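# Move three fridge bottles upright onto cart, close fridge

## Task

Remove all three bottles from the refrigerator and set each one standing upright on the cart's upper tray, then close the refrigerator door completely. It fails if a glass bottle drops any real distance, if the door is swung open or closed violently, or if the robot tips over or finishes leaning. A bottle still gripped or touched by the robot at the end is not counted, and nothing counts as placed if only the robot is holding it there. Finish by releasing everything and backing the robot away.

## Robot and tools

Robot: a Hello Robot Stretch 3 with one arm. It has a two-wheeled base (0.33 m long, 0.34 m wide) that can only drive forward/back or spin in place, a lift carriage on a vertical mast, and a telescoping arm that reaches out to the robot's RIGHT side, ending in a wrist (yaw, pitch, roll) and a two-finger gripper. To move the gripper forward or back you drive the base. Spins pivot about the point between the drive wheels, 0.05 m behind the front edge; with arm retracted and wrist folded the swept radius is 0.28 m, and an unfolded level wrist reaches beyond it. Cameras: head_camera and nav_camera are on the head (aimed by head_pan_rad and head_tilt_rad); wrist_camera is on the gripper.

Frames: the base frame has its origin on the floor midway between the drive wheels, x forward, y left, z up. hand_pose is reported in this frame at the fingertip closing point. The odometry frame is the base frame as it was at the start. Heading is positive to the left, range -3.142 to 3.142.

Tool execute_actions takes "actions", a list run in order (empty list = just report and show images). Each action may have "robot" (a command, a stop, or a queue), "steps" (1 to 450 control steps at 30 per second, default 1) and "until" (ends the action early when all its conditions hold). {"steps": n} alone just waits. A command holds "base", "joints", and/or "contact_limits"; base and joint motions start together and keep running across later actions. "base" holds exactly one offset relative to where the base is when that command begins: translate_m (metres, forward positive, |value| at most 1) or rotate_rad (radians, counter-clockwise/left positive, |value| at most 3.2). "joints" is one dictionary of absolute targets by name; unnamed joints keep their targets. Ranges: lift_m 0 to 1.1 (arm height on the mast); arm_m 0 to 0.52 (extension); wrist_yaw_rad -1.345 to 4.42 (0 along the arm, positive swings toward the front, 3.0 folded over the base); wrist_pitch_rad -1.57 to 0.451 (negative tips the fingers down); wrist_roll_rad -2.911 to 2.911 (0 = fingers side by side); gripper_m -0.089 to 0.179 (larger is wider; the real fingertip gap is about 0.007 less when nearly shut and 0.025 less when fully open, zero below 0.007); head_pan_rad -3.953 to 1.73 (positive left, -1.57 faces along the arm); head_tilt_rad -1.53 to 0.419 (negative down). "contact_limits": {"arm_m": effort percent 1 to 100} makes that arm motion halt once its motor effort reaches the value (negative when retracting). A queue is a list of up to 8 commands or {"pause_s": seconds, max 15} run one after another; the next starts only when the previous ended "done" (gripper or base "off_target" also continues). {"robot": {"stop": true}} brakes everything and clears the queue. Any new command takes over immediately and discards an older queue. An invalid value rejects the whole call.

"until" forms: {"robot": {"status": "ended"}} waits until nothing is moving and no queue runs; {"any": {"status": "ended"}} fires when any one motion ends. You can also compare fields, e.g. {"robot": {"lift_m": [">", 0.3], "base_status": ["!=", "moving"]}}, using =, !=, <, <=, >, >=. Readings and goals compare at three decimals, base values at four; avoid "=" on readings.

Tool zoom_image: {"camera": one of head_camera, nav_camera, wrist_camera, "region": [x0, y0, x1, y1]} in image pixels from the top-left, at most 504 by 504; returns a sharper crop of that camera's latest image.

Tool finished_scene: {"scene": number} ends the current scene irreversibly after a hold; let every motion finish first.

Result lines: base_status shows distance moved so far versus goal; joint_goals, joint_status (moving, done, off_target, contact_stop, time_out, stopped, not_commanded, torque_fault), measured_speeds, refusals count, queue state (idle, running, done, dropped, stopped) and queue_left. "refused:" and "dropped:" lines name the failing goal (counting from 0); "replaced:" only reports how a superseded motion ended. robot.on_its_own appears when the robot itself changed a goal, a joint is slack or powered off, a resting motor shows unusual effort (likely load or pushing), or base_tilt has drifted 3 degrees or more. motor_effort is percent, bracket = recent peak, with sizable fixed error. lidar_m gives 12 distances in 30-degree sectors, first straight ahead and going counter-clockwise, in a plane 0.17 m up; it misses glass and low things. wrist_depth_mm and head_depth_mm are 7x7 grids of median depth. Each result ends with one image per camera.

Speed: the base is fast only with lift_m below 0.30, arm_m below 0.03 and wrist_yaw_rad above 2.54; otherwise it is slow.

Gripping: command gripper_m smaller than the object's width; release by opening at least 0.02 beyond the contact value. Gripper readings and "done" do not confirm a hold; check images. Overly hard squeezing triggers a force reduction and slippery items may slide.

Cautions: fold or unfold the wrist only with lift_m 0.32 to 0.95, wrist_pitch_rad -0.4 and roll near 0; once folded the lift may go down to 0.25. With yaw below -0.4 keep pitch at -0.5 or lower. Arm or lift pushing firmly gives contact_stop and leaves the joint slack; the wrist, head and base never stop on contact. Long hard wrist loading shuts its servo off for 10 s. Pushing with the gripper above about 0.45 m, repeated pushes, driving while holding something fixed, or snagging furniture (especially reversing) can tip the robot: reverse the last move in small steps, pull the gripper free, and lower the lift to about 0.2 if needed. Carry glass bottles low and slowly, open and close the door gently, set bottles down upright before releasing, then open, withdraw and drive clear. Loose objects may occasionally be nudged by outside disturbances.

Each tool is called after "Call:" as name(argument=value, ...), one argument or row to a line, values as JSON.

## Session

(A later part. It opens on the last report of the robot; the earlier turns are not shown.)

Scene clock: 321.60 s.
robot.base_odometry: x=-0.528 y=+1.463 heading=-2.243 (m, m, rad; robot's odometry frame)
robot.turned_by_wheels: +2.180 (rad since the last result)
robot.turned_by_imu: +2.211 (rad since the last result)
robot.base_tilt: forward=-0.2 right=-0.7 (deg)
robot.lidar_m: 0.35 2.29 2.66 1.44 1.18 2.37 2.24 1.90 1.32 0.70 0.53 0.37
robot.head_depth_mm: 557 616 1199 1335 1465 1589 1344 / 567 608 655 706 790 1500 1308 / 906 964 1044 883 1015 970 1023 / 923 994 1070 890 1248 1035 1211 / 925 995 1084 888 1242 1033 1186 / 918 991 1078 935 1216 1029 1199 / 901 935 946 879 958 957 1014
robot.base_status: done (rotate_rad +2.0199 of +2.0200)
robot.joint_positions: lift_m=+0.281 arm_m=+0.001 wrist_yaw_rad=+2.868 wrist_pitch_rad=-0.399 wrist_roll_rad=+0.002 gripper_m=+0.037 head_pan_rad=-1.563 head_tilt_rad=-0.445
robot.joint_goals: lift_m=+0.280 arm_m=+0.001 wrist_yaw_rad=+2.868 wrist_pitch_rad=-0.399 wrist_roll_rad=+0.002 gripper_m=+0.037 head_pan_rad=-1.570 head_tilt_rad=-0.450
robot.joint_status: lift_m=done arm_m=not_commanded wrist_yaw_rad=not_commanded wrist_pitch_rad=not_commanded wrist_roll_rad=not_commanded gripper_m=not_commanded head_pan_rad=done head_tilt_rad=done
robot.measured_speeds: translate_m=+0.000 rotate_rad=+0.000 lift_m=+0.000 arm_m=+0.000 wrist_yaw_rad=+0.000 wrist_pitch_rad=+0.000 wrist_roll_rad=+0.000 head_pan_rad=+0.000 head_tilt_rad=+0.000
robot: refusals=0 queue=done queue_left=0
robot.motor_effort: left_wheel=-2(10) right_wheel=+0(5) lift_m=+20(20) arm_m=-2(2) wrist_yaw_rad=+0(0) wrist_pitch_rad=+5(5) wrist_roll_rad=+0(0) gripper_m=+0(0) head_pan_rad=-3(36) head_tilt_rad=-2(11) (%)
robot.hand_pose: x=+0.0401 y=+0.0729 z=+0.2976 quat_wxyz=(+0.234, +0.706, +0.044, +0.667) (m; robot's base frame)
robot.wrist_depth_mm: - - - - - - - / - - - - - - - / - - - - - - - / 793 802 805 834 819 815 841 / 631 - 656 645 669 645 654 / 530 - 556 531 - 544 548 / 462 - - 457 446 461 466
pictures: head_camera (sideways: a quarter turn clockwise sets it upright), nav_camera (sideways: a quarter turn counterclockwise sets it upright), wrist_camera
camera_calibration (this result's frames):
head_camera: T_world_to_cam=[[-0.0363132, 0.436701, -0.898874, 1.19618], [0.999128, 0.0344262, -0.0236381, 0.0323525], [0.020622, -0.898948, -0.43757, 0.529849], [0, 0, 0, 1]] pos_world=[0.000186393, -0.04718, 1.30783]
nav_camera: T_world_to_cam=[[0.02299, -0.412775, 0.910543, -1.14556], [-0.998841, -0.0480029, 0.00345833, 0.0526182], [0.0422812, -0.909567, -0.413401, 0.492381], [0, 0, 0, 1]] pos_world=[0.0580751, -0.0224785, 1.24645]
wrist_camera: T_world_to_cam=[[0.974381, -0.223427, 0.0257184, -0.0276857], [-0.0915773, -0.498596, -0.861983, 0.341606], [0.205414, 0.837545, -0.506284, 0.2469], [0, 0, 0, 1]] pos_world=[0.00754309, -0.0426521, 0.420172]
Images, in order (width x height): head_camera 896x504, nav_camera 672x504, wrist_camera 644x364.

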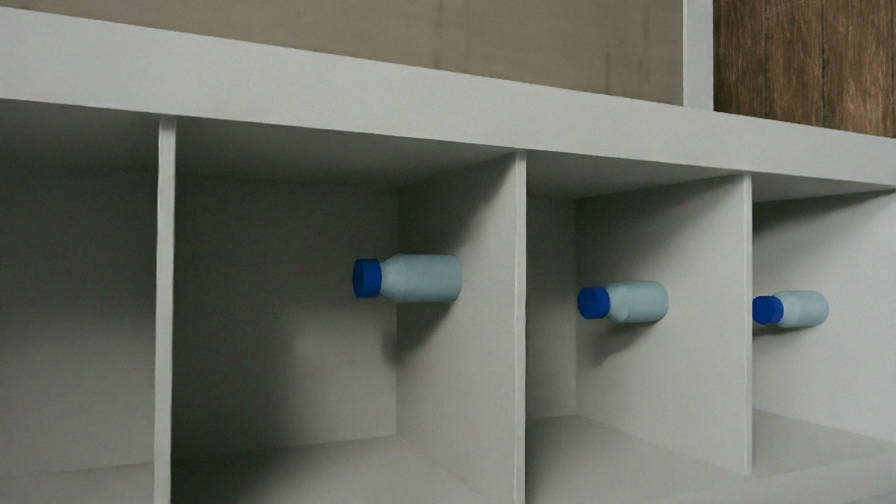

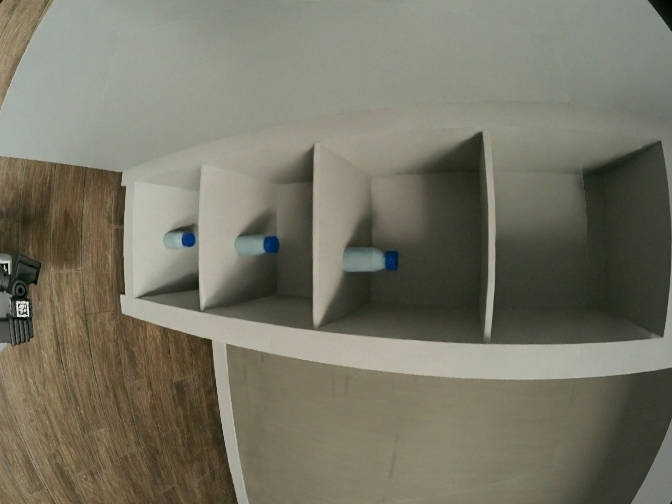

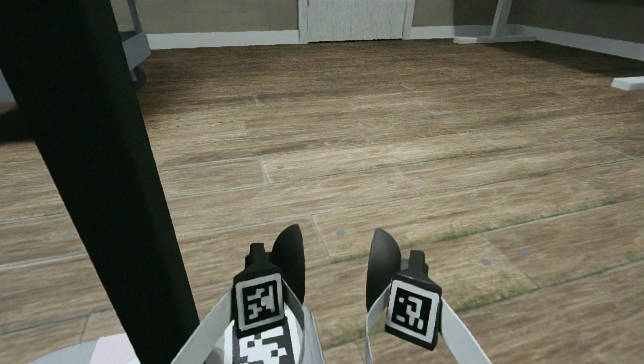

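Call:
execute_actions(
  actions=[
    {"robot": [{"base": {"rotate_rad": 0.06}, "joints": {"lift_m": 0.37, "head_tilt_rad": -0.5}}, {"joints": {"lift_m": 0.80, "wrist_yaw_rad": 0.0}}, {"joints": {"wrist_pitch_rad": 0.0, "gripper_m": 0.16}}], "steps": 450, "until": {"robot": {"status": "ended"}}},
  ],
)

Scene clock: 449.50 s.
robot.base_odometry: x=-0.528 y=+1.463 heading=-2.184 (m, m, rad; robot's odometry frame)
robot.turned_by_wheels: +0.060 (rad since the last result)
robot.turned_by_imu: +0.062 (rad since the last result)
robot.base_tilt: forward=-0.2 right=-0.7 (deg)
robot.lidar_m: 0.35 2.30 2.61 1.21 1.05 2.32 2.24 1.79 0.71 0.70 0.50 0.36
robot.head_depth_mm: 545 587 643 744 1475 1592 1302 / 799 778 755 742 811 890 1163 / 905 993 1090 900 1175 1020 1235 / 906 998 1066 882 1135 1056 1193 / 912 1004 1089 895 1220 1049 1172 / 917 996 1074 891 1126 1029 1137 / 756 777 792 794 857 920 970
robot.base_status: done (rotate_rad +0.0599 of +0.0600)
robot.joint_positions: lift_m=+0.799 arm_m=+0.001 wrist_yaw_rad=+0.002 wrist_pitch_rad=-0.024 wrist_roll_rad=+0.002 gripper_m=+0.160 head_pan_rad=-1.563 head_tilt_rad=-0.494
robot.joint_goals: lift_m=+0.800 arm_m=+0.001 wrist_yaw_rad=+0.000 wrist_pitch_rad=+0.000 wrist_roll_rad=+0.002 gripper_m=+0.160 head_pan_rad=-1.570 head_tilt_rad=-0.500
robot.joint_status: lift_m=done arm_m=not_commanded wrist_yaw_rad=done wrist_pitch_rad=done wrist_roll_rad=not_commanded gripper_m=done head_pan_rad=done head_tilt_rad=done
robot.measured_speeds: translate_m=+0.000 rotate_rad=+0.000 lift_m=+0.000 arm_m=+0.000 wrist_yaw_rad=+0.000 wrist_pitch_rad=+0.000 wrist_roll_rad=+0.000 head_pan_rad=+0.000 head_tilt_rad=+0.000
robot: refusals=0 queue=done queue_left=0
robot.motor_effort: left_wheel=-2(9) right_wheel=+0(3) lift_m=+53(55) arm_m=-1(1) wrist_yaw_rad=-1(2) wrist_pitch_rad=+7(7) wrist_roll_rad=+0(0) gripper_m=+0(82) head_pan_rad=-3(3) head_tilt_rad=-2(8) (%)
robot.hand_pose: x=-0.0210 y=-0.4011 z=+0.9078 quat_wxyz=(+0.707, +0.010, -0.708, -0.008) (m; robot's base frame)
robot.wrist_depth_mm: 427 558 853 814 532 975 926 / 441 566 845 846 513 952 943 / 453 575 890 859 502 977 962 / 462 537 867 617 471 - - / 471 540 930 916 480 - - / 444 - 909 920 476 - - / 434 635 737 715 494 - -
pictures: head_camera (sideways: a quarter turn clockwise sets it upright), nav_camera (sideways: a quarter turn counterclockwise sets it upright), wrist_camera
camera_calibration (this result's frames):
head_camera: T_world_to_cam=[[-0.0366422, 0.480518, -0.876219, 1.16663], [0.999119, 0.03556, -0.0222807, 0.0305839], [0.0204521, -0.876264, -0.481397, 0.586879], [0, 0, 0, 1]] pos_world=[0.000188165, -0.0474139, 1.30543]
nav_camera: T_world_to_cam=[[0.0233236, -0.457197, 0.889059, -1.11753], [-0.99884, -0.0481246, 0.00145556, 0.0552257], [0.0421201, -0.888062, -0.45779, 0.550144], [0, 0, 0, 1]] pos_world=[0.0580544, -0.0197137, 1.24532]
wrist_camera: T_world_to_cam=[[-0.998416, -0.0378167, 0.0416599, -0.0711754], [-0.0470339, 0.154617, -0.986854, 1.00196], [0.0308783, -0.98725, -0.156151, -0.088054], [0, 0, 0, 1]] pos_world=[-0.0212175, -0.244543, 0.978008]
Images, in order (width x height): head_camera 896x504, nav_camera 672x504, wrist_camera 644x364.

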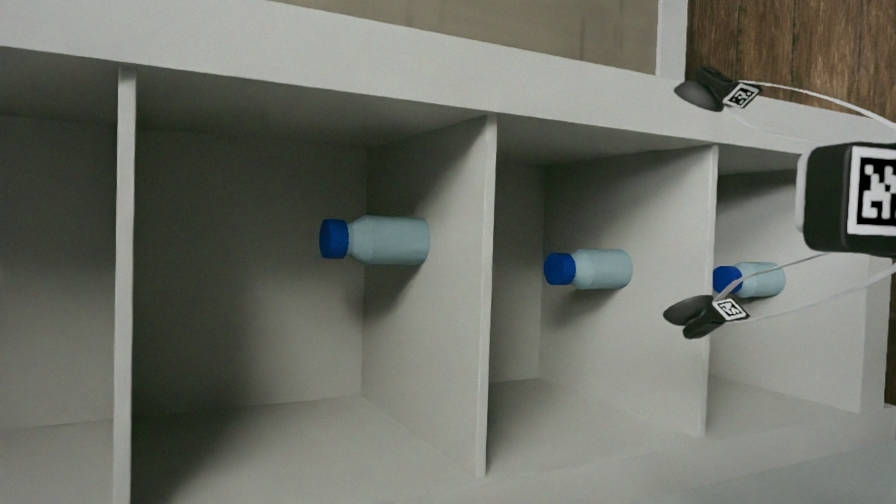

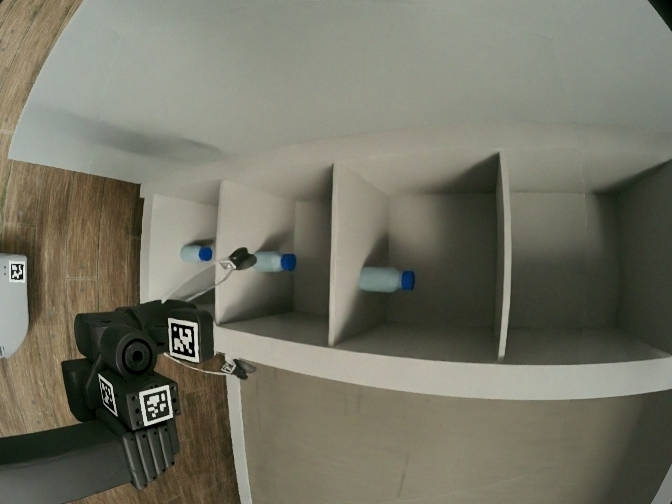

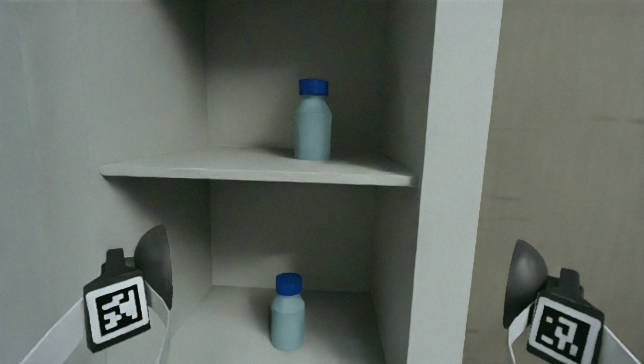

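Call:
zoom_image(
  camera="wrist_camera",
  region=[250, 60, 410, 200],
)

Call:
zoom_image(
  camera="head_camera",
  region=[300, 190, 500, 290],
)

Region (250, 60, 410, 200) of wrist_camera's 644x364 image, scaled by 3.150; it fills the top 441 rows of this view, and the rest is white.

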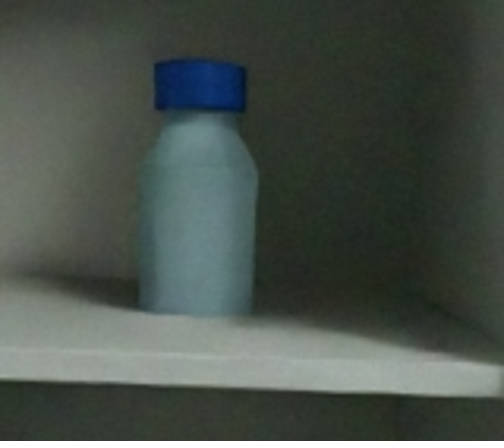

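Region (300, 190, 500, 290) of head_camera's 896x504 image, scaled by 2.520, with more detail than that image has.

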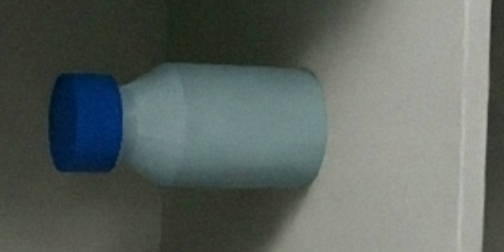

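Call:
execute_actions(
  actions=[
    {"robot": {"base": {"translate_m": 0.035}, "joints": {"lift_m": 0.86, "arm_m": 0.22, "head_tilt_rad": -0.6}}, "steps": 300, "until": {"robot": {"status": "ended"}}},
  ],
)

Scene clock: 528.47 s.
robot.base_odometry: x=-0.548 y=+1.434 heading=-2.184 (m, m, rad; robot's odometry frame)
robot.turned_by_wheels: +0.000 (rad since the last result)
robot.turned_by_imu: +0.000 (rad since the last result)
robot.base_tilt: forward=-0.2 right=-0.7 (deg)
robot.lidar_m: 0.32 2.26 2.61 1.30 1.11 2.36 2.27 1.78 0.71 0.71 0.45 0.33
robot.head_depth_mm: 603 613 673 735 - 1407 1221 / 885 962 911 779 - 1049 1198 / 914 1012 911 815 - 1290 1190 / 917 1017 906 1257 1069 1279 1198 / 923 1023 1026 1271 1083 1312 1194 / 886 975 918 944 1015 1123 1183 / 669 688 713 779 845 859 871
robot.base_status: done (translate_m +0.0350 of +0.0350)
robot.joint_positions: lift_m=+0.859 arm_m=+0.220 wrist_yaw_rad=+0.001 wrist_pitch_rad=-0.023 wrist_roll_rad=+0.002 gripper_m=+0.160 head_pan_rad=-1.563 head_tilt_rad=-0.593
robot.joint_goals: lift_m=+0.860 arm_m=+0.220 wrist_yaw_rad=+0.000 wrist_pitch_rad=+0.000 wrist_roll_rad=+0.002 gripper_m=+0.160 head_pan_rad=-1.570 head_tilt_rad=-0.600
robot.joint_status: lift_m=done arm_m=done wrist_yaw_rad=done wrist_pitch_rad=done wrist_roll_rad=not_commanded gripper_m=done head_pan_rad=done head_tilt_rad=done
robot.measured_speeds: translate_m=+0.000 rotate_rad=+0.000 lift_m=+0.000 arm_m=+0.000 wrist_yaw_rad=+0.000 wrist_pitch_rad=+0.000 wrist_roll_rad=+0.000 head_pan_rad=+0.000 head_tilt_rad=+0.000
robot: refusals=0 queue=done queue_left=0
robot.motor_effort: left_wheel=-2(4) right_wheel=+0(3) lift_m=+53(53) arm_m=+3(2) wrist_yaw_rad=-1(1) wrist_pitch_rad=+7(8) wrist_roll_rad=+0(0) gripper_m=+0(0) head_pan_rad=-3(3) head_tilt_rad=-3(13) (%)
robot.hand_pose: x=-0.0212 y=-0.6204 z=+0.9683 quat_wxyz=(+0.707, +0.009, -0.708, -0.008) (m; robot's base frame)
robot.wrist_depth_mm: 350 503 632 626 625 305 204 / 350 502 645 640 628 301 207 / 353 516 672 657 654 296 213 / 354 509 666 407 567 294 218 / 339 414 379 393 411 292 222 / 290 - 281 269 273 276 229 / 336 572 747 726 591 308 235
pictures: head_camera (sideways: a quarter turn clockwise sets it upright), nav_camera (sideways: a quarter turn counterclockwise sets it upright), wrist_camera
camera_calibration (this result's frames):
head_camera: T_world_to_cam=[[-0.0372712, 0.564323, -0.824712, 1.09947], [0.999104, 0.0376144, -0.0194142, 0.0268495], [0.0200652, -0.824696, -0.56522, 0.695942], [0, 0, 0, 1]] pos_world=[0.000189013, -0.0475262, 1.30063]
nav_camera: T_world_to_cam=[[0.0239629, -0.542379, 0.839792, -1.05329], [-0.998841, -0.048071, -0.00254537, 0.0604344], [0.0417502, -0.838758, -0.542902, 0.660889], [0, 0, 0, 1]] pos_world=[0.0580119, -0.0140494, 1.24349]
wrist_camera: T_world_to_cam=[[-0.998454, -0.0367246, 0.0417281, -0.0816372], [-0.0468753, 0.152789, -0.987147, 1.09471], [0.029877, -0.987576, -0.154274, -0.297162], [0, 0, 0, 1]] pos_world=[-0.0213181, -0.463727, 1.0382]
Images, in order (width x height): head_camera 896x504, nav_camera 672x504, wrist_camera 644x364.

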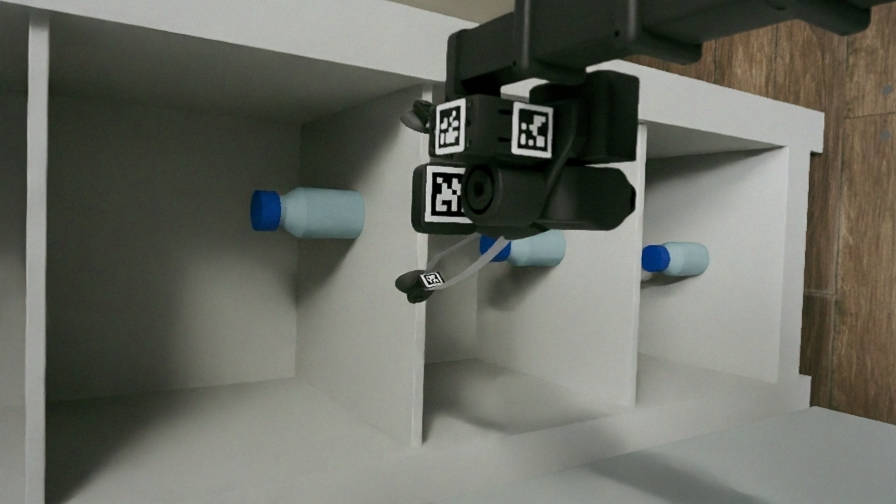

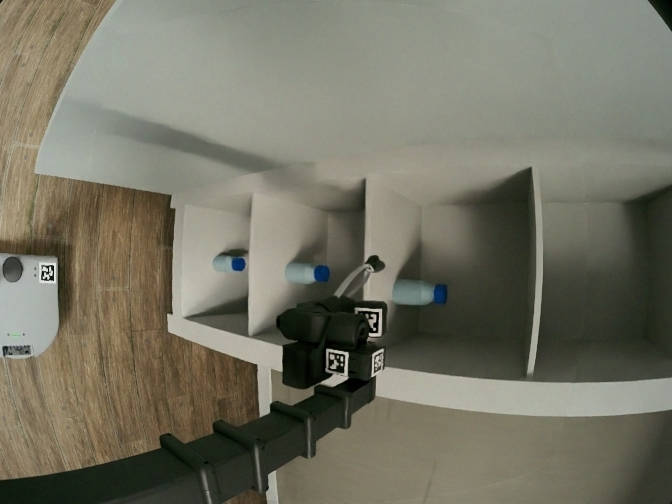

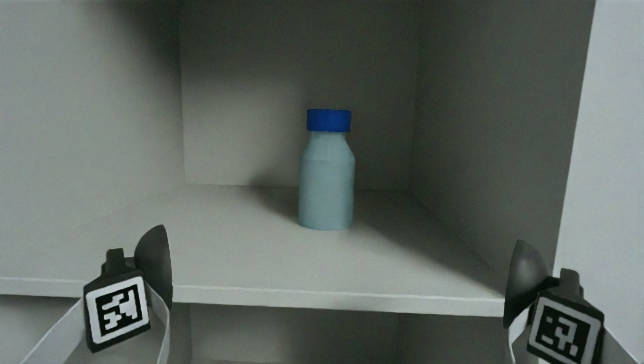

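Call:
zoom_image(
  camera="wrist_camera",
  region=[260, 90, 400, 250],
)

Region (260, 90, 400, 250) of wrist_camera's 644x364 image, scaled by 3.150; it fills the left 441 columns of this view, and the rest is white.

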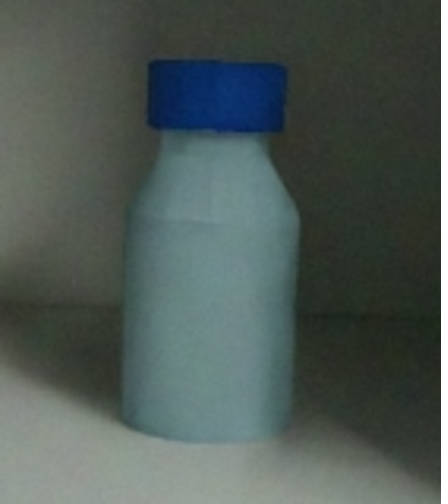

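Call:
execute_actions(
  actions=[
    {"robot": {"base": {"translate_m": 0.011}, "joints": {"arm_m": 0.42}}, "steps": 300, "until": {"robot": {"status": "ended"}}},
  ],
)

Scene clock: 625.43 s.
robot.base_odometry: x=-0.555 y=+1.425 heading=-2.184 (m, m, rad; robot's odometry frame)
robot.turned_by_wheels: +0.000 (rad since the last result)
robot.turned_by_imu: +0.000 (rad since the last result)
robot.base_tilt: forward=-0.2 right=-0.7 (deg)
robot.lidar_m: 0.31 2.25 2.60 1.34 1.13 2.37 2.28 1.78 0.71 0.71 0.43 0.32
robot.head_depth_mm: 642 634 675 734 - 1426 1213 / 885 975 1000 1077 946 1052 1193 / 911 1006 1073 1298 1090 1322 1186 / 917 1013 1075 1257 1075 1288 1200 / 922 1020 1024 1270 1088 1312 1191 / 887 939 902 905 994 1119 1167 / 642 661 711 765 818 826 840
robot.base_status: done (translate_m +0.0110 of +0.0110)
robot.joint_positions: lift_m=+0.859 arm_m=+0.420 wrist_yaw_rad=+0.001 wrist_pitch_rad=-0.023 wrist_roll_rad=+0.002 gripper_m=+0.160 head_pan_rad=-1.563 head_tilt_rad=-0.593
robot.joint_goals: lift_m=+0.860 arm_m=+0.420 wrist_yaw_rad=+0.000 wrist_pitch_rad=+0.000 wrist_roll_rad=+0.002 gripper_m=+0.160 head_pan_rad=-1.570 head_tilt_rad=-0.600
robot.joint_status: lift_m=done arm_m=done wrist_yaw_rad=done wrist_pitch_rad=done wrist_roll_rad=not_commanded gripper_m=done head_pan_rad=done head_tilt_rad=done
robot.measured_speeds: translate_m=+0.000 rotate_rad=+0.000 lift_m=+0.000 arm_m=+0.000 wrist_yaw_rad=+0.000 wrist_pitch_rad=+0.000 wrist_roll_rad=+0.000 head_pan_rad=+0.000 head_tilt_rad=+0.000
robot: refusals=0 queue=done queue_left=0
robot.motor_effort: left_wheel=-2(2) right_wheel=+0(4) lift_m=+52(53) arm_m=+3(4) wrist_yaw_rad=+0(1) wrist_pitch_rad=+7(7) wrist_roll_rad=+0(0) gripper_m=+0(0) head_pan_rad=-3(3) head_tilt_rad=-3(3) (%)
robot.hand_pose: x=-0.0212 y=-0.8204 z=+0.9683 quat_wxyz=(+0.707, +0.009, -0.708, -0.008) (m; robot's base frame)
robot.wrist_depth_mm: 349 435 434 425 427 326 209 / 346 446 441 436 434 322 208 / 350 459 460 200 452 315 206 / 343 473 468 199 463 312 205 / 336 404 381 198 373 313 204 / 255 - 263 204 270 275 194 / 196 188 199 202 205 206 179
pictures: head_camera (sideways: a quarter turn clockwise sets it upright), nav_camera (sideways: a quarter turn counterclockwise sets it upright), wrist_camera
camera_calibration (this result's frames):
head_camera: T_world_to_cam=[[-0.0372715, 0.564355, -0.82469, 1.09944], [0.999104, 0.0376153, -0.0194131, 0.026848], [0.0200651, -0.824675, -0.565251, 0.695983], [0, 0, 0, 1]] pos_world=[0.000189019, -0.0475262, 1.30063]
nav_camera: T_world_to_cam=[[0.0239632, -0.542411, 0.839771, -1.05326], [-0.998841, -0.048071, -0.00254691, 0.0604364], [0.0417501, -0.838737, -0.542934, 0.66093], [0, 0, 0, 1]] pos_world=[0.0580119, -0.0140471, 1.24349]
wrist_camera: T_world_to_cam=[[-0.998458, -0.0366008, 0.0417285, -0.0889129], [-0.0468565, 0.152785, -0.987148, 1.12526], [0.0297549, -0.987581, -0.154265, -0.494696], [0, 0, 0, 1]] pos_world=[-0.0213303, -0.663731, 1.0382]
Images, in order (width x height): head_camera 896x504, nav_camera 672x504, wrist_camera 644x364.

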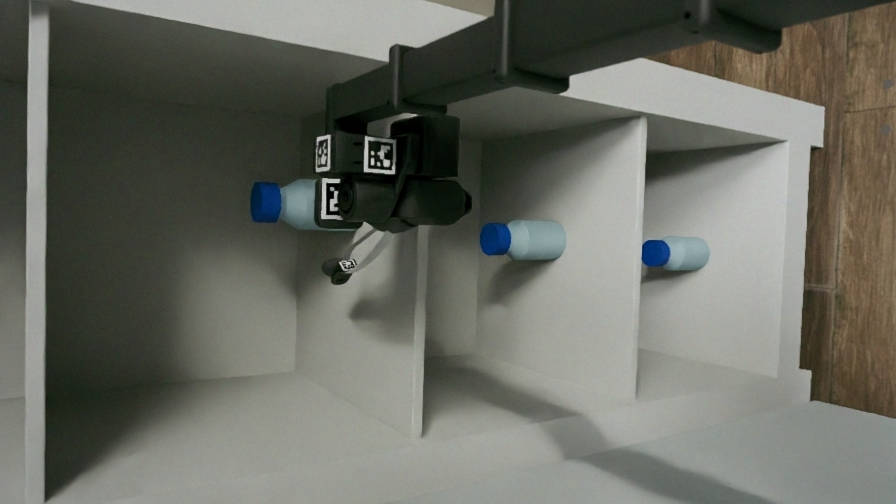

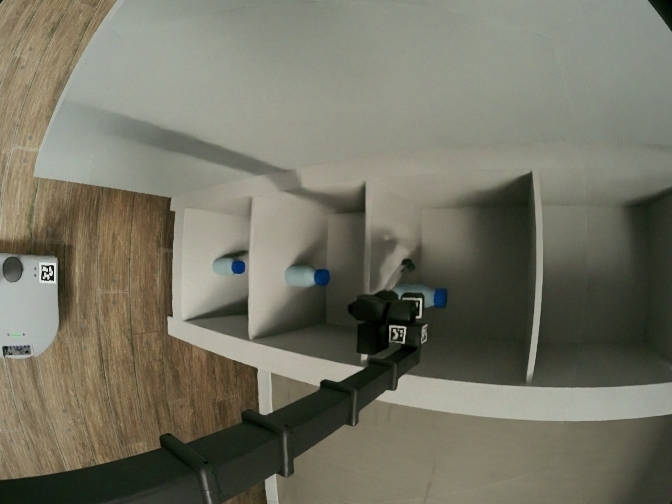

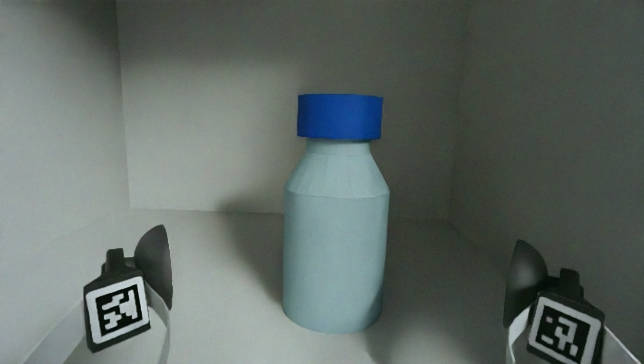

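Call:
execute_actions(
  actions=[
    {"robot": [{"joints": {"arm_m": 0.497}}, {"joints": {"gripper_m": 0.04}}], "steps": 300, "until": {"robot": {"status": "ended"}}},
  ],
)

Scene clock: 643.27 s.
robot.base_odometry: x=-0.555 y=+1.425 heading=-2.184 (m, m, rad; robot's odometry frame)
robot.turned_by_wheels: +0.000 (rad since the last result)
robot.turned_by_imu: +0.001 (rad since the last result)
robot.base_tilt: forward=-0.2 right=-0.7 (deg)
robot.lidar_m: 0.31 2.25 2.60 1.34 1.14 2.36 2.28 1.78 0.71 0.71 0.43 0.32
robot.head_depth_mm: 641 634 676 724 - 1389 1222 / 883 979 899 1081 944 1052 1191 / 913 1008 1067 1272 1085 1320 1192 / 917 1012 1022 1259 1068 1280 1195 / 924 1019 1021 1271 1085 1313 1198 / 887 928 902 906 993 1124 1164 / 643 659 708 764 817 828 838
robot.base_status: done (translate_m +0.0110 of +0.0110)
robot.joint_positions: lift_m=+0.859 arm_m=+0.497 wrist_yaw_rad=+0.001 wrist_pitch_rad=-0.022 wrist_roll_rad=+0.002 gripper_m=+0.041 head_pan_rad=-1.563 head_tilt_rad=-0.593
robot.joint_goals: lift_m=+0.860 arm_m=+0.497 wrist_yaw_rad=+0.000 wrist_pitch_rad=+0.000 wrist_roll_rad=+0.002 gripper_m=+0.040 head_pan_rad=-1.570 head_tilt_rad=-0.600
robot.joint_status: lift_m=done arm_m=done wrist_yaw_rad=done wrist_pitch_rad=done wrist_roll_rad=not_commanded gripper_m=done head_pan_rad=done head_tilt_rad=done
robot.measured_speeds: translate_m=+0.000 rotate_rad=+0.000 lift_m=+0.000 arm_m=+0.000 wrist_yaw_rad=+0.000 wrist_pitch_rad=+0.000 wrist_roll_rad=+0.000 head_pan_rad=+0.000 head_tilt_rad=+0.000
robot: refusals=0 queue=done queue_left=0
robot.motor_effort: left_wheel=-1(2) right_wheel=+0(0) lift_m=+53(53) arm_m=+0(2) wrist_yaw_rad=-1(0) wrist_pitch_rad=+7(7) wrist_roll_rad=+0(0) gripper_m=-14(88) head_pan_rad=-3(3) head_tilt_rad=-3(4) (%)
robot.hand_pose: x=-0.0212 y=-0.8976 z=+0.9684 quat_wxyz=(+0.707, +0.008, -0.708, -0.008) (m; robot's base frame)
robot.wrist_depth_mm: 345 365 360 355 353 324 208 / 348 372 371 117 357 321 209 / 342 382 379 115 372 316 206 / 346 396 387 122 379 314 204 / 337 374 372 116 126 307 203 / 251 255 139 115 121 267 202 / 194 195 185 118 129 208 190
pictures: head_camera (sideways: a quarter turn clockwise sets it upright), nav_camera (sideways: a quarter turn counterclockwise sets it upright), wrist_camera
camera_calibration (this result's frames):
head_camera: T_world_to_cam=[[-0.0372717, 0.564367, -0.824682, 1.09943], [0.999104, 0.0376157, -0.0194126, 0.0268474], [0.0200652, -0.824666, -0.565264, 0.695999], [0, 0, 0, 1]] pos_world=[0.000189024, -0.0475262, 1.30063]
nav_camera: T_world_to_cam=[[0.0239634, -0.542424, 0.839763, -1.05325], [-0.998841, -0.0480711, -0.00254753, 0.0604372], [0.0417502, -0.838729, -0.542947, 0.660947], [0, 0, 0, 1]] pos_world=[0.0580118, -0.0140462, 1.24349]
wrist_camera: T_world_to_cam=[[-0.998458, -0.0365823, 0.0417506, -0.0917474], [-0.0468561, 0.152144, -0.987247, 1.13674], [0.0297637, -0.987681, -0.153623, -0.571608], [0, 0, 0, 1]] pos_world=[-0.0213295, -0.740871, 1.03826]
Images, in order (width x height): head_camera 896x504, nav_camera 672x504, wrist_camera 644x364.

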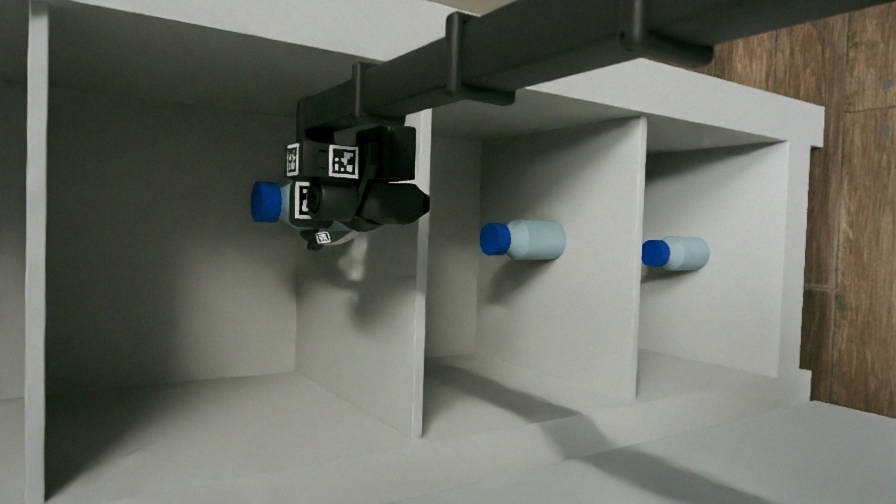

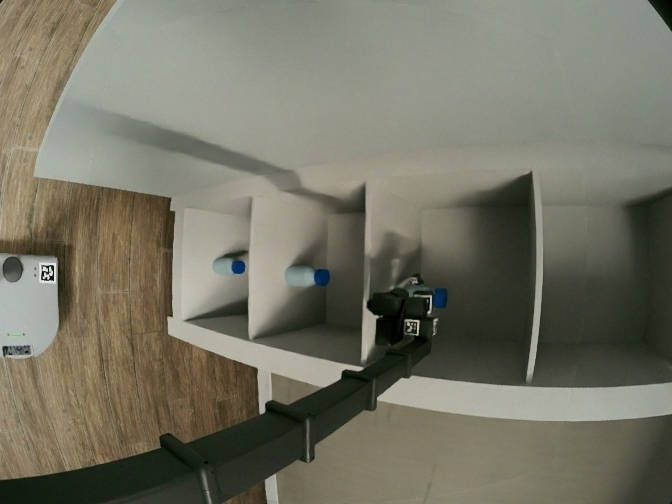

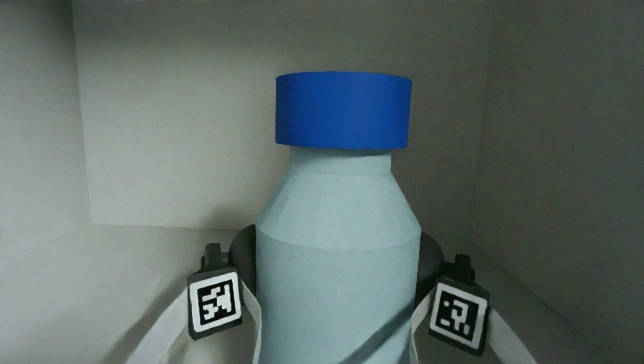

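Call:
zoom_image(
  camera="wrist_camera",
  region=[170, 150, 510, 364],
)

Region (170, 150, 510, 364) of wrist_camera's 644x364 image, scaled by 1.482; it fills the top 317 rows of this view, and the rest is white.

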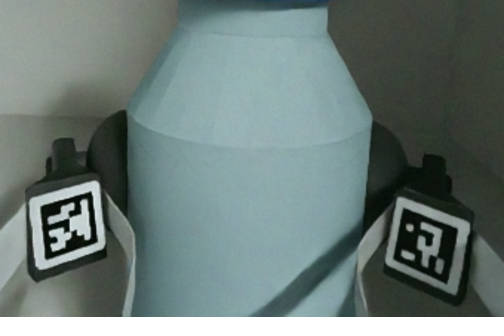

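Call:
execute_actions(
  actions=[
    {"robot": [{"joints": {"gripper_m": 0.115}}, {"joints": {"lift_m": 0.846}}, {"joints": {"gripper_m": 0.04}}], "steps": 300, "until": {"robot": {"status": "ended"}}},
  ],
)

Scene clock: 679.30 s.
robot.base_odometry: x=-0.555 y=+1.425 heading=-2.184 (m, m, rad; robot's odometry frame)
robot.turned_by_wheels: +0.000 (rad since the last result)
robot.turned_by_imu: +0.000 (rad since the last result)
robot.base_tilt: forward=-0.2 right=-0.7 (deg)
robot.lidar_m: 0.31 2.25 2.61 1.34 1.13 2.36 2.28 1.79 0.71 0.71 0.43 0.32
robot.head_depth_mm: 641 633 675 734 - - 1204 / 883 973 906 1084 946 1053 1193 / 914 1011 1070 1280 1088 1311 1188 / 912 1012 1074 1255 1073 1280 1193 / 918 1020 1023 1267 1090 1307 1194 / 887 937 904 905 996 1124 1165 / 642 659 711 766 818 828 840
robot.base_status: done (translate_m +0.0110 of +0.0110)
robot.joint_positions: lift_m=+0.847 arm_m=+0.497 wrist_yaw_rad=+0.001 wrist_pitch_rad=-0.021 wrist_roll_rad=+0.002 gripper_m=+0.041 head_pan_rad=-1.563 head_tilt_rad=-0.593
robot.joint_goals: lift_m=+0.846 arm_m=+0.497 wrist_yaw_rad=+0.000 wrist_pitch_rad=+0.000 wrist_roll_rad=+0.002 gripper_m=+0.040 head_pan_rad=-1.570 head_tilt_rad=-0.600
robot.joint_status: lift_m=done arm_m=done wrist_yaw_rad=done wrist_pitch_rad=done wrist_roll_rad=not_commanded gripper_m=done head_pan_rad=done head_tilt_rad=done
robot.measured_speeds: translate_m=+0.000 rotate_rad=+0.000 lift_m=+0.000 arm_m=+0.000 wrist_yaw_rad=+0.000 wrist_pitch_rad=+0.000 wrist_roll_rad=+0.000 head_pan_rad=+0.000 head_tilt_rad=+0.000
robot: refusals=0 queue=done queue_left=0
robot.motor_effort: left_wheel=-1(1) right_wheel=+0(0) lift_m=+21(53) arm_m=+0(0) wrist_yaw_rad=+0(1) wrist_pitch_rad=+6(7) wrist_roll_rad=+0(0) gripper_m=-14(87) head_pan_rad=-3(3) head_tilt_rad=-3(3) (%)
robot.hand_pose: x=-0.0212 y=-0.8976 z=+0.9558 quat_wxyz=(+0.707, +0.008, -0.708, -0.008) (m; robot's base frame)
robot.wrist_depth_mm: 347 362 359 349 349 322 207 / 345 372 370 108 125 323 207 / 342 385 379 117 368 317 207 / 344 395 388 113 128 312 204 / 324 336 316 109 117 312 203 / 228 231 131 112 116 250 202 / 175 176 167 115 123 187 183
pictures: head_camera (sideways: a quarter turn clockwise sets it upright), nav_camera (sideways: a quarter turn counterclockwise sets it upright), wrist_camera
camera_calibration (this result's frames):
head_camera: T_world_to_cam=[[-0.0372716, 0.564367, -0.824682, 1.09943], [0.999104, 0.0376155, -0.0194126, 0.0268474], [0.020065, -0.824666, -0.565264, 0.695999], [0, 0, 0, 1]] pos_world=[0.000189013, -0.0475262, 1.30063]
nav_camera: T_world_to_cam=[[0.0239632, -0.542424, 0.839763, -1.05325], [-0.998841, -0.0480709, -0.00254753, 0.0604372], [0.04175, -0.838729, -0.542947, 0.660947], [0, 0, 0, 1]] pos_world=[0.0580118, -0.0140462, 1.24349]
wrist_camera: T_world_to_cam=[[-0.998458, -0.0365464, 0.0417769, -0.0912142], [-0.0468552, 0.151432, -0.987357, 1.12371], [0.029758, -0.987792, -0.152911, -0.574362], [0, 0, 0, 1]] pos_world=[-0.0213301, -0.740849, 1.02549]
Images, in order (width x height): head_camera 896x504, nav_camera 672x504, wrist_camera 644x364.

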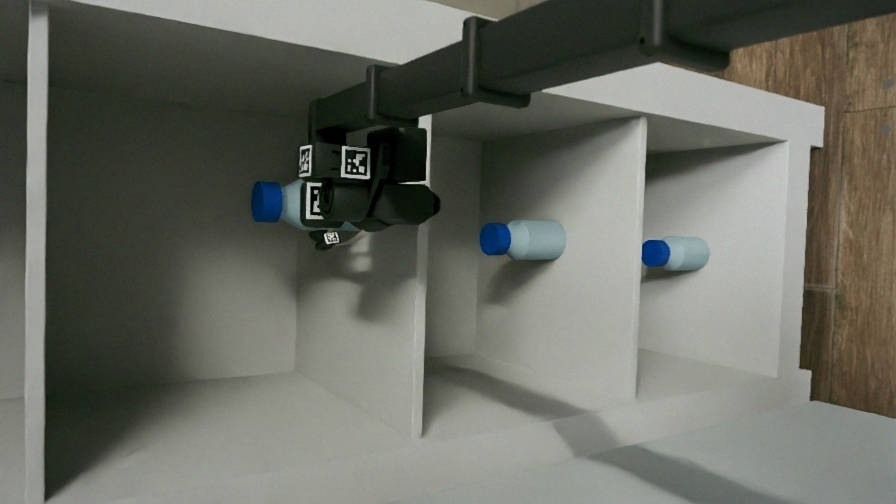

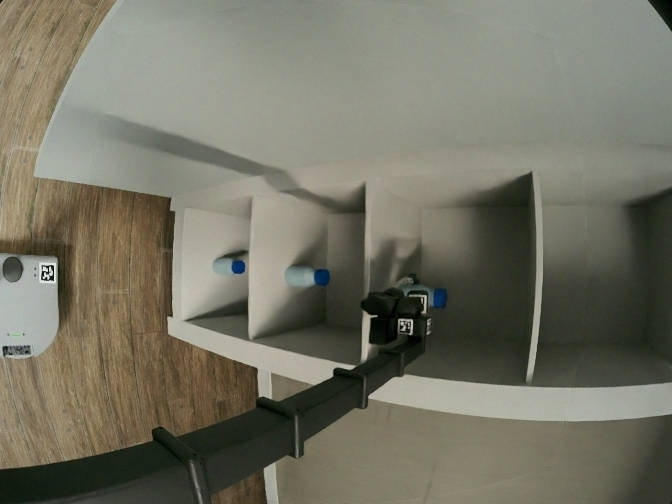

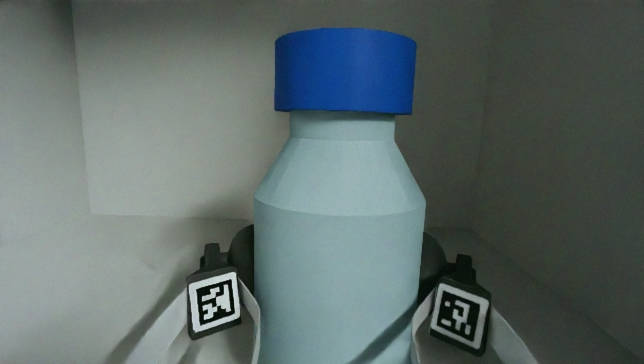

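Call:
execute_actions(
  actions=[
    {"robot": {"joints": {"lift_m": 0.875}}, "steps": 100, "until": {"robot": {"status": "ended"}}},
  ],
)

Scene clock: 695.53 s.
robot.base_odometry: x=-0.555 y=+1.425 heading=-2.184 (m, m, rad; robot's odometry frame)
robot.turned_by_wheels: +0.000 (rad since the last result)
robot.turned_by_imu: +0.000 (rad since the last result)
robot.base_tilt: forward=-0.2 right=-0.7 (deg)
robot.lidar_m: 0.31 2.25 2.61 1.34 1.14 2.38 2.28 1.78 0.71 0.71 0.44 0.32
robot.head_depth_mm: 642 633 673 721 - 1401 1225 / 885 975 904 966 938 1050 1195 / 912 1004 - 1280 1087 1316 1187 / 915 1014 1026 1259 1070 1288 1194 / 919 1016 1018 1270 1086 1315 1190 / 886 931 904 906 997 1122 1172 / 642 659 709 764 816 829 842
robot.base_status: done (translate_m +0.0110 of +0.0110)
robot.joint_positions: lift_m=+0.874 arm_m=+0.497 wrist_yaw_rad=+0.001 wrist_pitch_rad=-0.065 wrist_roll_rad=+0.002 gripper_m=+0.041 head_pan_rad=-1.563 head_tilt_rad=-0.593
robot.joint_goals: lift_m=+0.875 arm_m=+0.497 wrist_yaw_rad=+0.000 wrist_pitch_rad=+0.000 wrist_roll_rad=+0.002 gripper_m=+0.040 head_pan_rad=-1.570 head_tilt_rad=-0.600
robot.joint_status: lift_m=done arm_m=done wrist_yaw_rad=done wrist_pitch_rad=done wrist_roll_rad=not_commanded gripper_m=done head_pan_rad=done head_tilt_rad=done
robot.measured_speeds: translate_m=+0.000 rotate_rad=+0.000 lift_m=+0.000 arm_m=+0.000 wrist_yaw_rad=+0.000 wrist_pitch_rad=+0.000 wrist_roll_rad=+0.000 head_pan_rad=+0.000 head_tilt_rad=+0.000
robot: refusals=0 queue=done queue_left=0
robot.motor_effort: left_wheel=-1(1) right_wheel=+0(0) lift_m=+57(59) arm_m=+0(0) wrist_yaw_rad=+0(1) wrist_pitch_rad=+19(20) wrist_roll_rad=+0(0) gripper_m=-14(14) head_pan_rad=-3(3) head_tilt_rad=-3(3) (%)
robot.hand_pose: x=-0.0212 y=-0.8961 z=+0.9724 quat_wxyz=(+0.706, +0.023, -0.707, -0.023) (m; robot's base frame)
robot.wrist_depth_mm: 343 362 351 350 346 322 207 / 349 372 365 107 122 319 207 / 339 383 380 116 370 317 205 / 346 393 391 113 128 310 203 / 327 357 336 108 116 311 202 / 254 255 130 111 116 267 202 / 197 199 185 115 122 210 193
pictures: head_camera (sideways: a quarter turn clockwise sets it upright), nav_camera (sideways: a quarter turn counterclockwise sets it upright), wrist_camera
camera_calibration (this result's frames):
head_camera: T_world_to_cam=[[-0.0372717, 0.564368, -0.824682, 1.09943], [0.999104, 0.0376157, -0.0194126, 0.0268474], [0.0200652, -0.824666, -0.565264, 0.695999], [0, 0, 0, 1]] pos_world=[0.000189024, -0.0475262, 1.30063]
nav_camera: T_world_to_cam=[[0.0239634, -0.542424, 0.839763, -1.05325], [-0.998841, -0.0480711, -0.00254753, 0.0604372], [0.0417502, -0.838729, -0.542947, 0.660947], [0, 0, 0, 1]] pos_world=[0.0580118, -0.0140462, 1.24349]
wrist_camera: T_world_to_cam=[[-0.998457, -0.0383312, 0.0401843, -0.091903], [-0.0468915, 0.194234, -0.979834, 1.1709], [0.0297531, -0.980206, -0.195732, -0.521883], [0, 0, 0, 1]] pos_world=[-0.0213285, -0.742503, 1.04883]
Images, in order (width x height): head_camera 896x504, nav_camera 672x504, wrist_camera 644x364.

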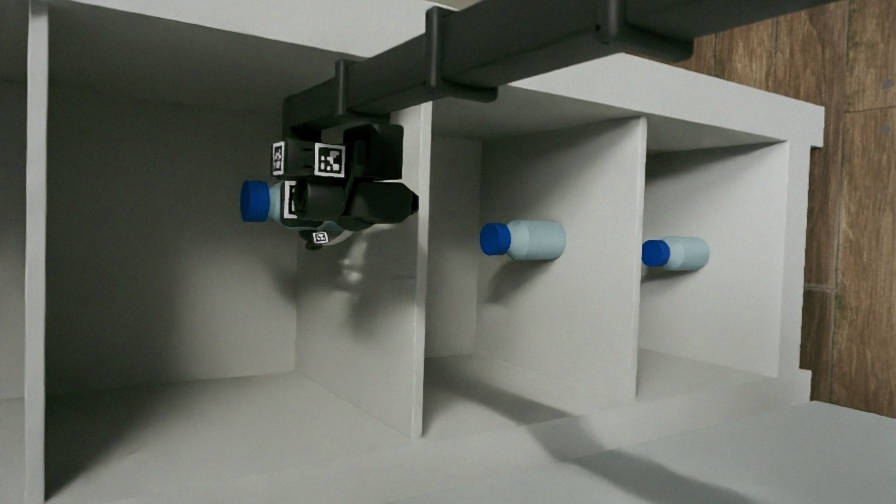

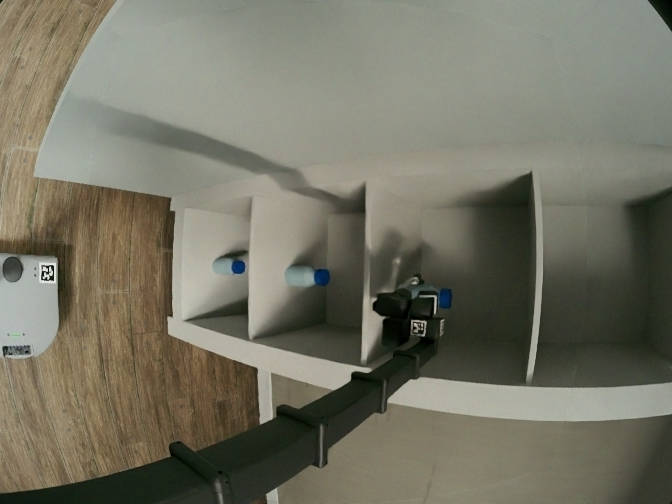

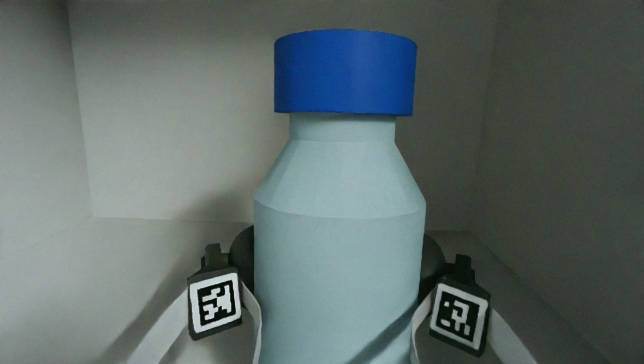

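Call:
execute_actions(
  actions=[
    {"robot": {"joints": {"head_pan_rad": 1.7, "head_tilt_rad": -0.35}}, "steps": 200, "until": {"robot": {"status": "ended"}}},
  ],
)

Scene clock: 756.57 s.
robot.base_odometry: x=-0.555 y=+1.425 heading=-2.184 (m, m, rad; robot's odometry frame)
robot.turned_by_wheels: +0.000 (rad since the last result)
robot.turned_by_imu: +0.000 (rad since the last result)
robot.base_tilt: forward=-0.2 right=-0.7 (deg)
robot.lidar_m: 0.31 2.25 2.61 1.34 1.13 2.37 2.28 1.78 0.71 0.71 0.43 0.32
robot.head_depth_mm: 2099 2209 2352 2508 2495 1833 1441 / 2108 2254 2428 2578 2501 1805 1433 / 2174 2287 2420 2628 2454 1830 1433 / 2197 2319 2484 2650 2337 1804 1426 / 2229 2352 2521 1653 1742 1659 1427 / 2255 2413 2587 1499 1413 1302 1365 / 2262 2427 2598 - - - -
robot.base_status: done (translate_m +0.0110 of +0.0110)
robot.joint_positions: lift_m=+0.874 arm_m=+0.497 wrist_yaw_rad=+0.001 wrist_pitch_rad=-0.065 wrist_roll_rad=+0.002 gripper_m=+0.041 head_pan_rad=+1.693 head_tilt_rad=-0.359
robot.joint_goals: lift_m=+0.875 arm_m=+0.497 wrist_yaw_rad=+0.000 wrist_pitch_rad=+0.000 wrist_roll_rad=+0.002 gripper_m=+0.040 head_pan_rad=+1.700 head_tilt_rad=-0.350
robot.joint_status: lift_m=done arm_m=done wrist_yaw_rad=done wrist_pitch_rad=done wrist_roll_rad=not_commanded gripper_m=done head_pan_rad=done head_tilt_rad=done
robot.measured_speeds: translate_m=+0.000 rotate_rad=+0.000 lift_m=+0.000 arm_m=+0.000 wrist_yaw_rad=+0.000 wrist_pitch_rad=+0.000 wrist_roll_rad=+0.000 head_pan_rad=+0.000 head_tilt_rad=+0.000
robot: refusals=0 queue=done queue_left=0
robot.motor_effort: left_wheel=-1(2) right_wheel=+0(0) lift_m=+57(57) arm_m=+0(0) wrist_yaw_rad=-1(1) wrist_pitch_rad=+19(19) wrist_roll_rad=+0(0) gripper_m=-14(14) head_pan_rad=+3(36) head_tilt_rad=+4(19) (%)
robot.hand_pose: x=-0.0212 y=-0.8961 z=+0.9723 quat_wxyz=(+0.706, +0.023, -0.707, -0.023) (m; robot's base frame)
robot.wrist_depth_mm: 345 358 356 346 344 323 209 / 346 364 368 107 122 320 207 / 344 385 380 116 369 318 206 / 344 391 391 112 129 311 205 / 323 360 336 108 117 307 203 / 253 255 130 111 116 267 201 / 196 199 184 115 122 209 193
pictures: head_camera (sideways: a quarter turn clockwise sets it upright), nav_camera (sideways: a quarter turn counterclockwise sets it upright), wrist_camera
camera_calibration (this result's frames):
head_camera: T_world_to_cam=[[0.0764117, -0.35186, -0.932928, 1.23993], [-0.988916, -0.146211, -0.0258528, 0.0473657], [-0.127308, 0.924563, -0.359132, 0.428679], [0, 0, 0, 1]] pos_world=[0.00666969, 0.0468672, 1.31194]
nav_camera: T_world_to_cam=[[-0.0603325, 0.328711, 0.942502, -1.18676], [0.986877, 0.161329, 0.00690739, 0.0360144], [-0.149782, 0.930549, -0.33413, 0.390393], [0, 0, 0, 1]] pos_world=[-0.048668, 0.0210104, 1.24872]
wrist_camera: T_world_to_cam=[[-0.998457, -0.0383334, 0.0401819, -0.0919021], [-0.0468915, 0.194296, -0.979821, 1.17092], [0.0297527, -0.980194, -0.195794, -0.521811], [0, 0, 0, 1]] pos_world=[-0.0213286, -0.742505, 1.04882]
Images, in order (width x height): head_camera 896x504, nav_camera 672x504, wrist_camera 644x364.

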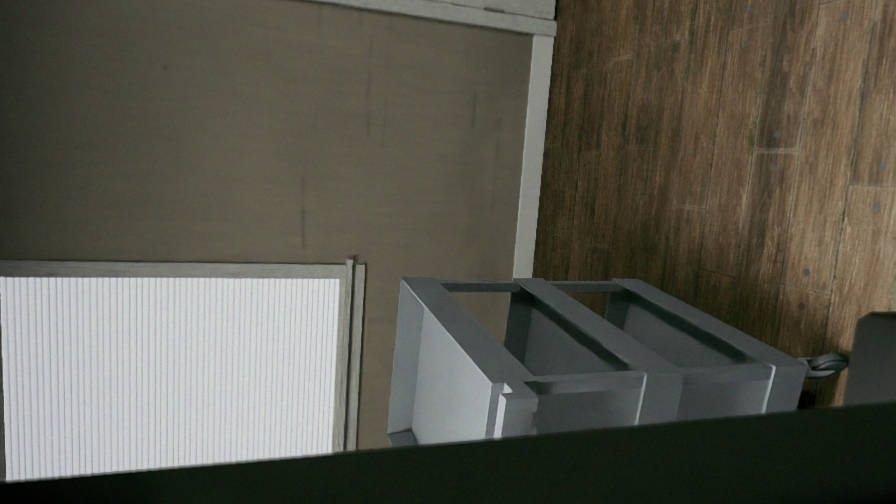

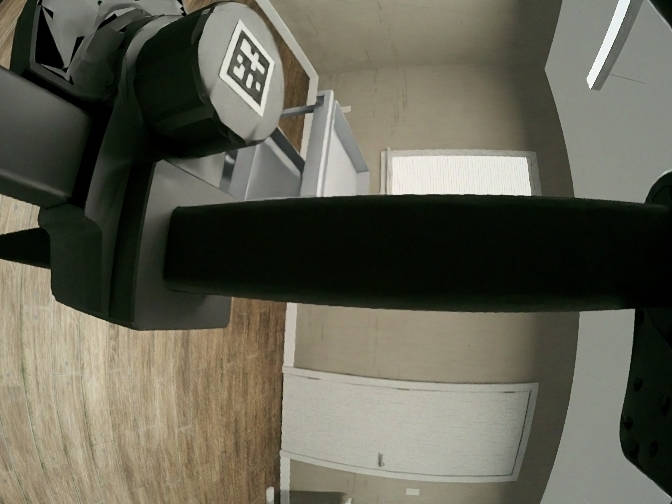

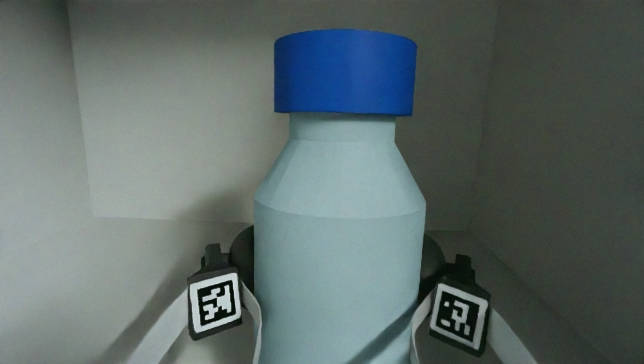

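Call:
zoom_image(
  camera="head_camera",
  region=[370, 260, 620, 460],
)

Region (370, 260, 620, 460) of head_camera's 896x504 image, scaled by 2.016, with more detail than that image has; it fills the top 403 rows of this view, and the rest is white.

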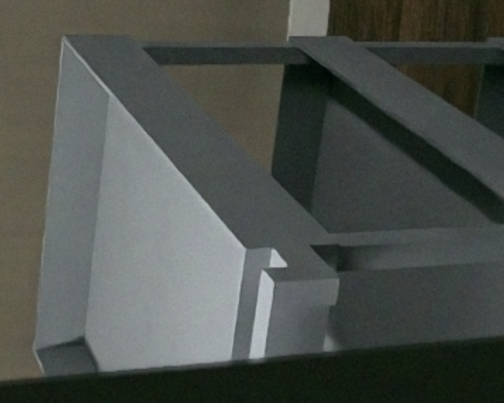

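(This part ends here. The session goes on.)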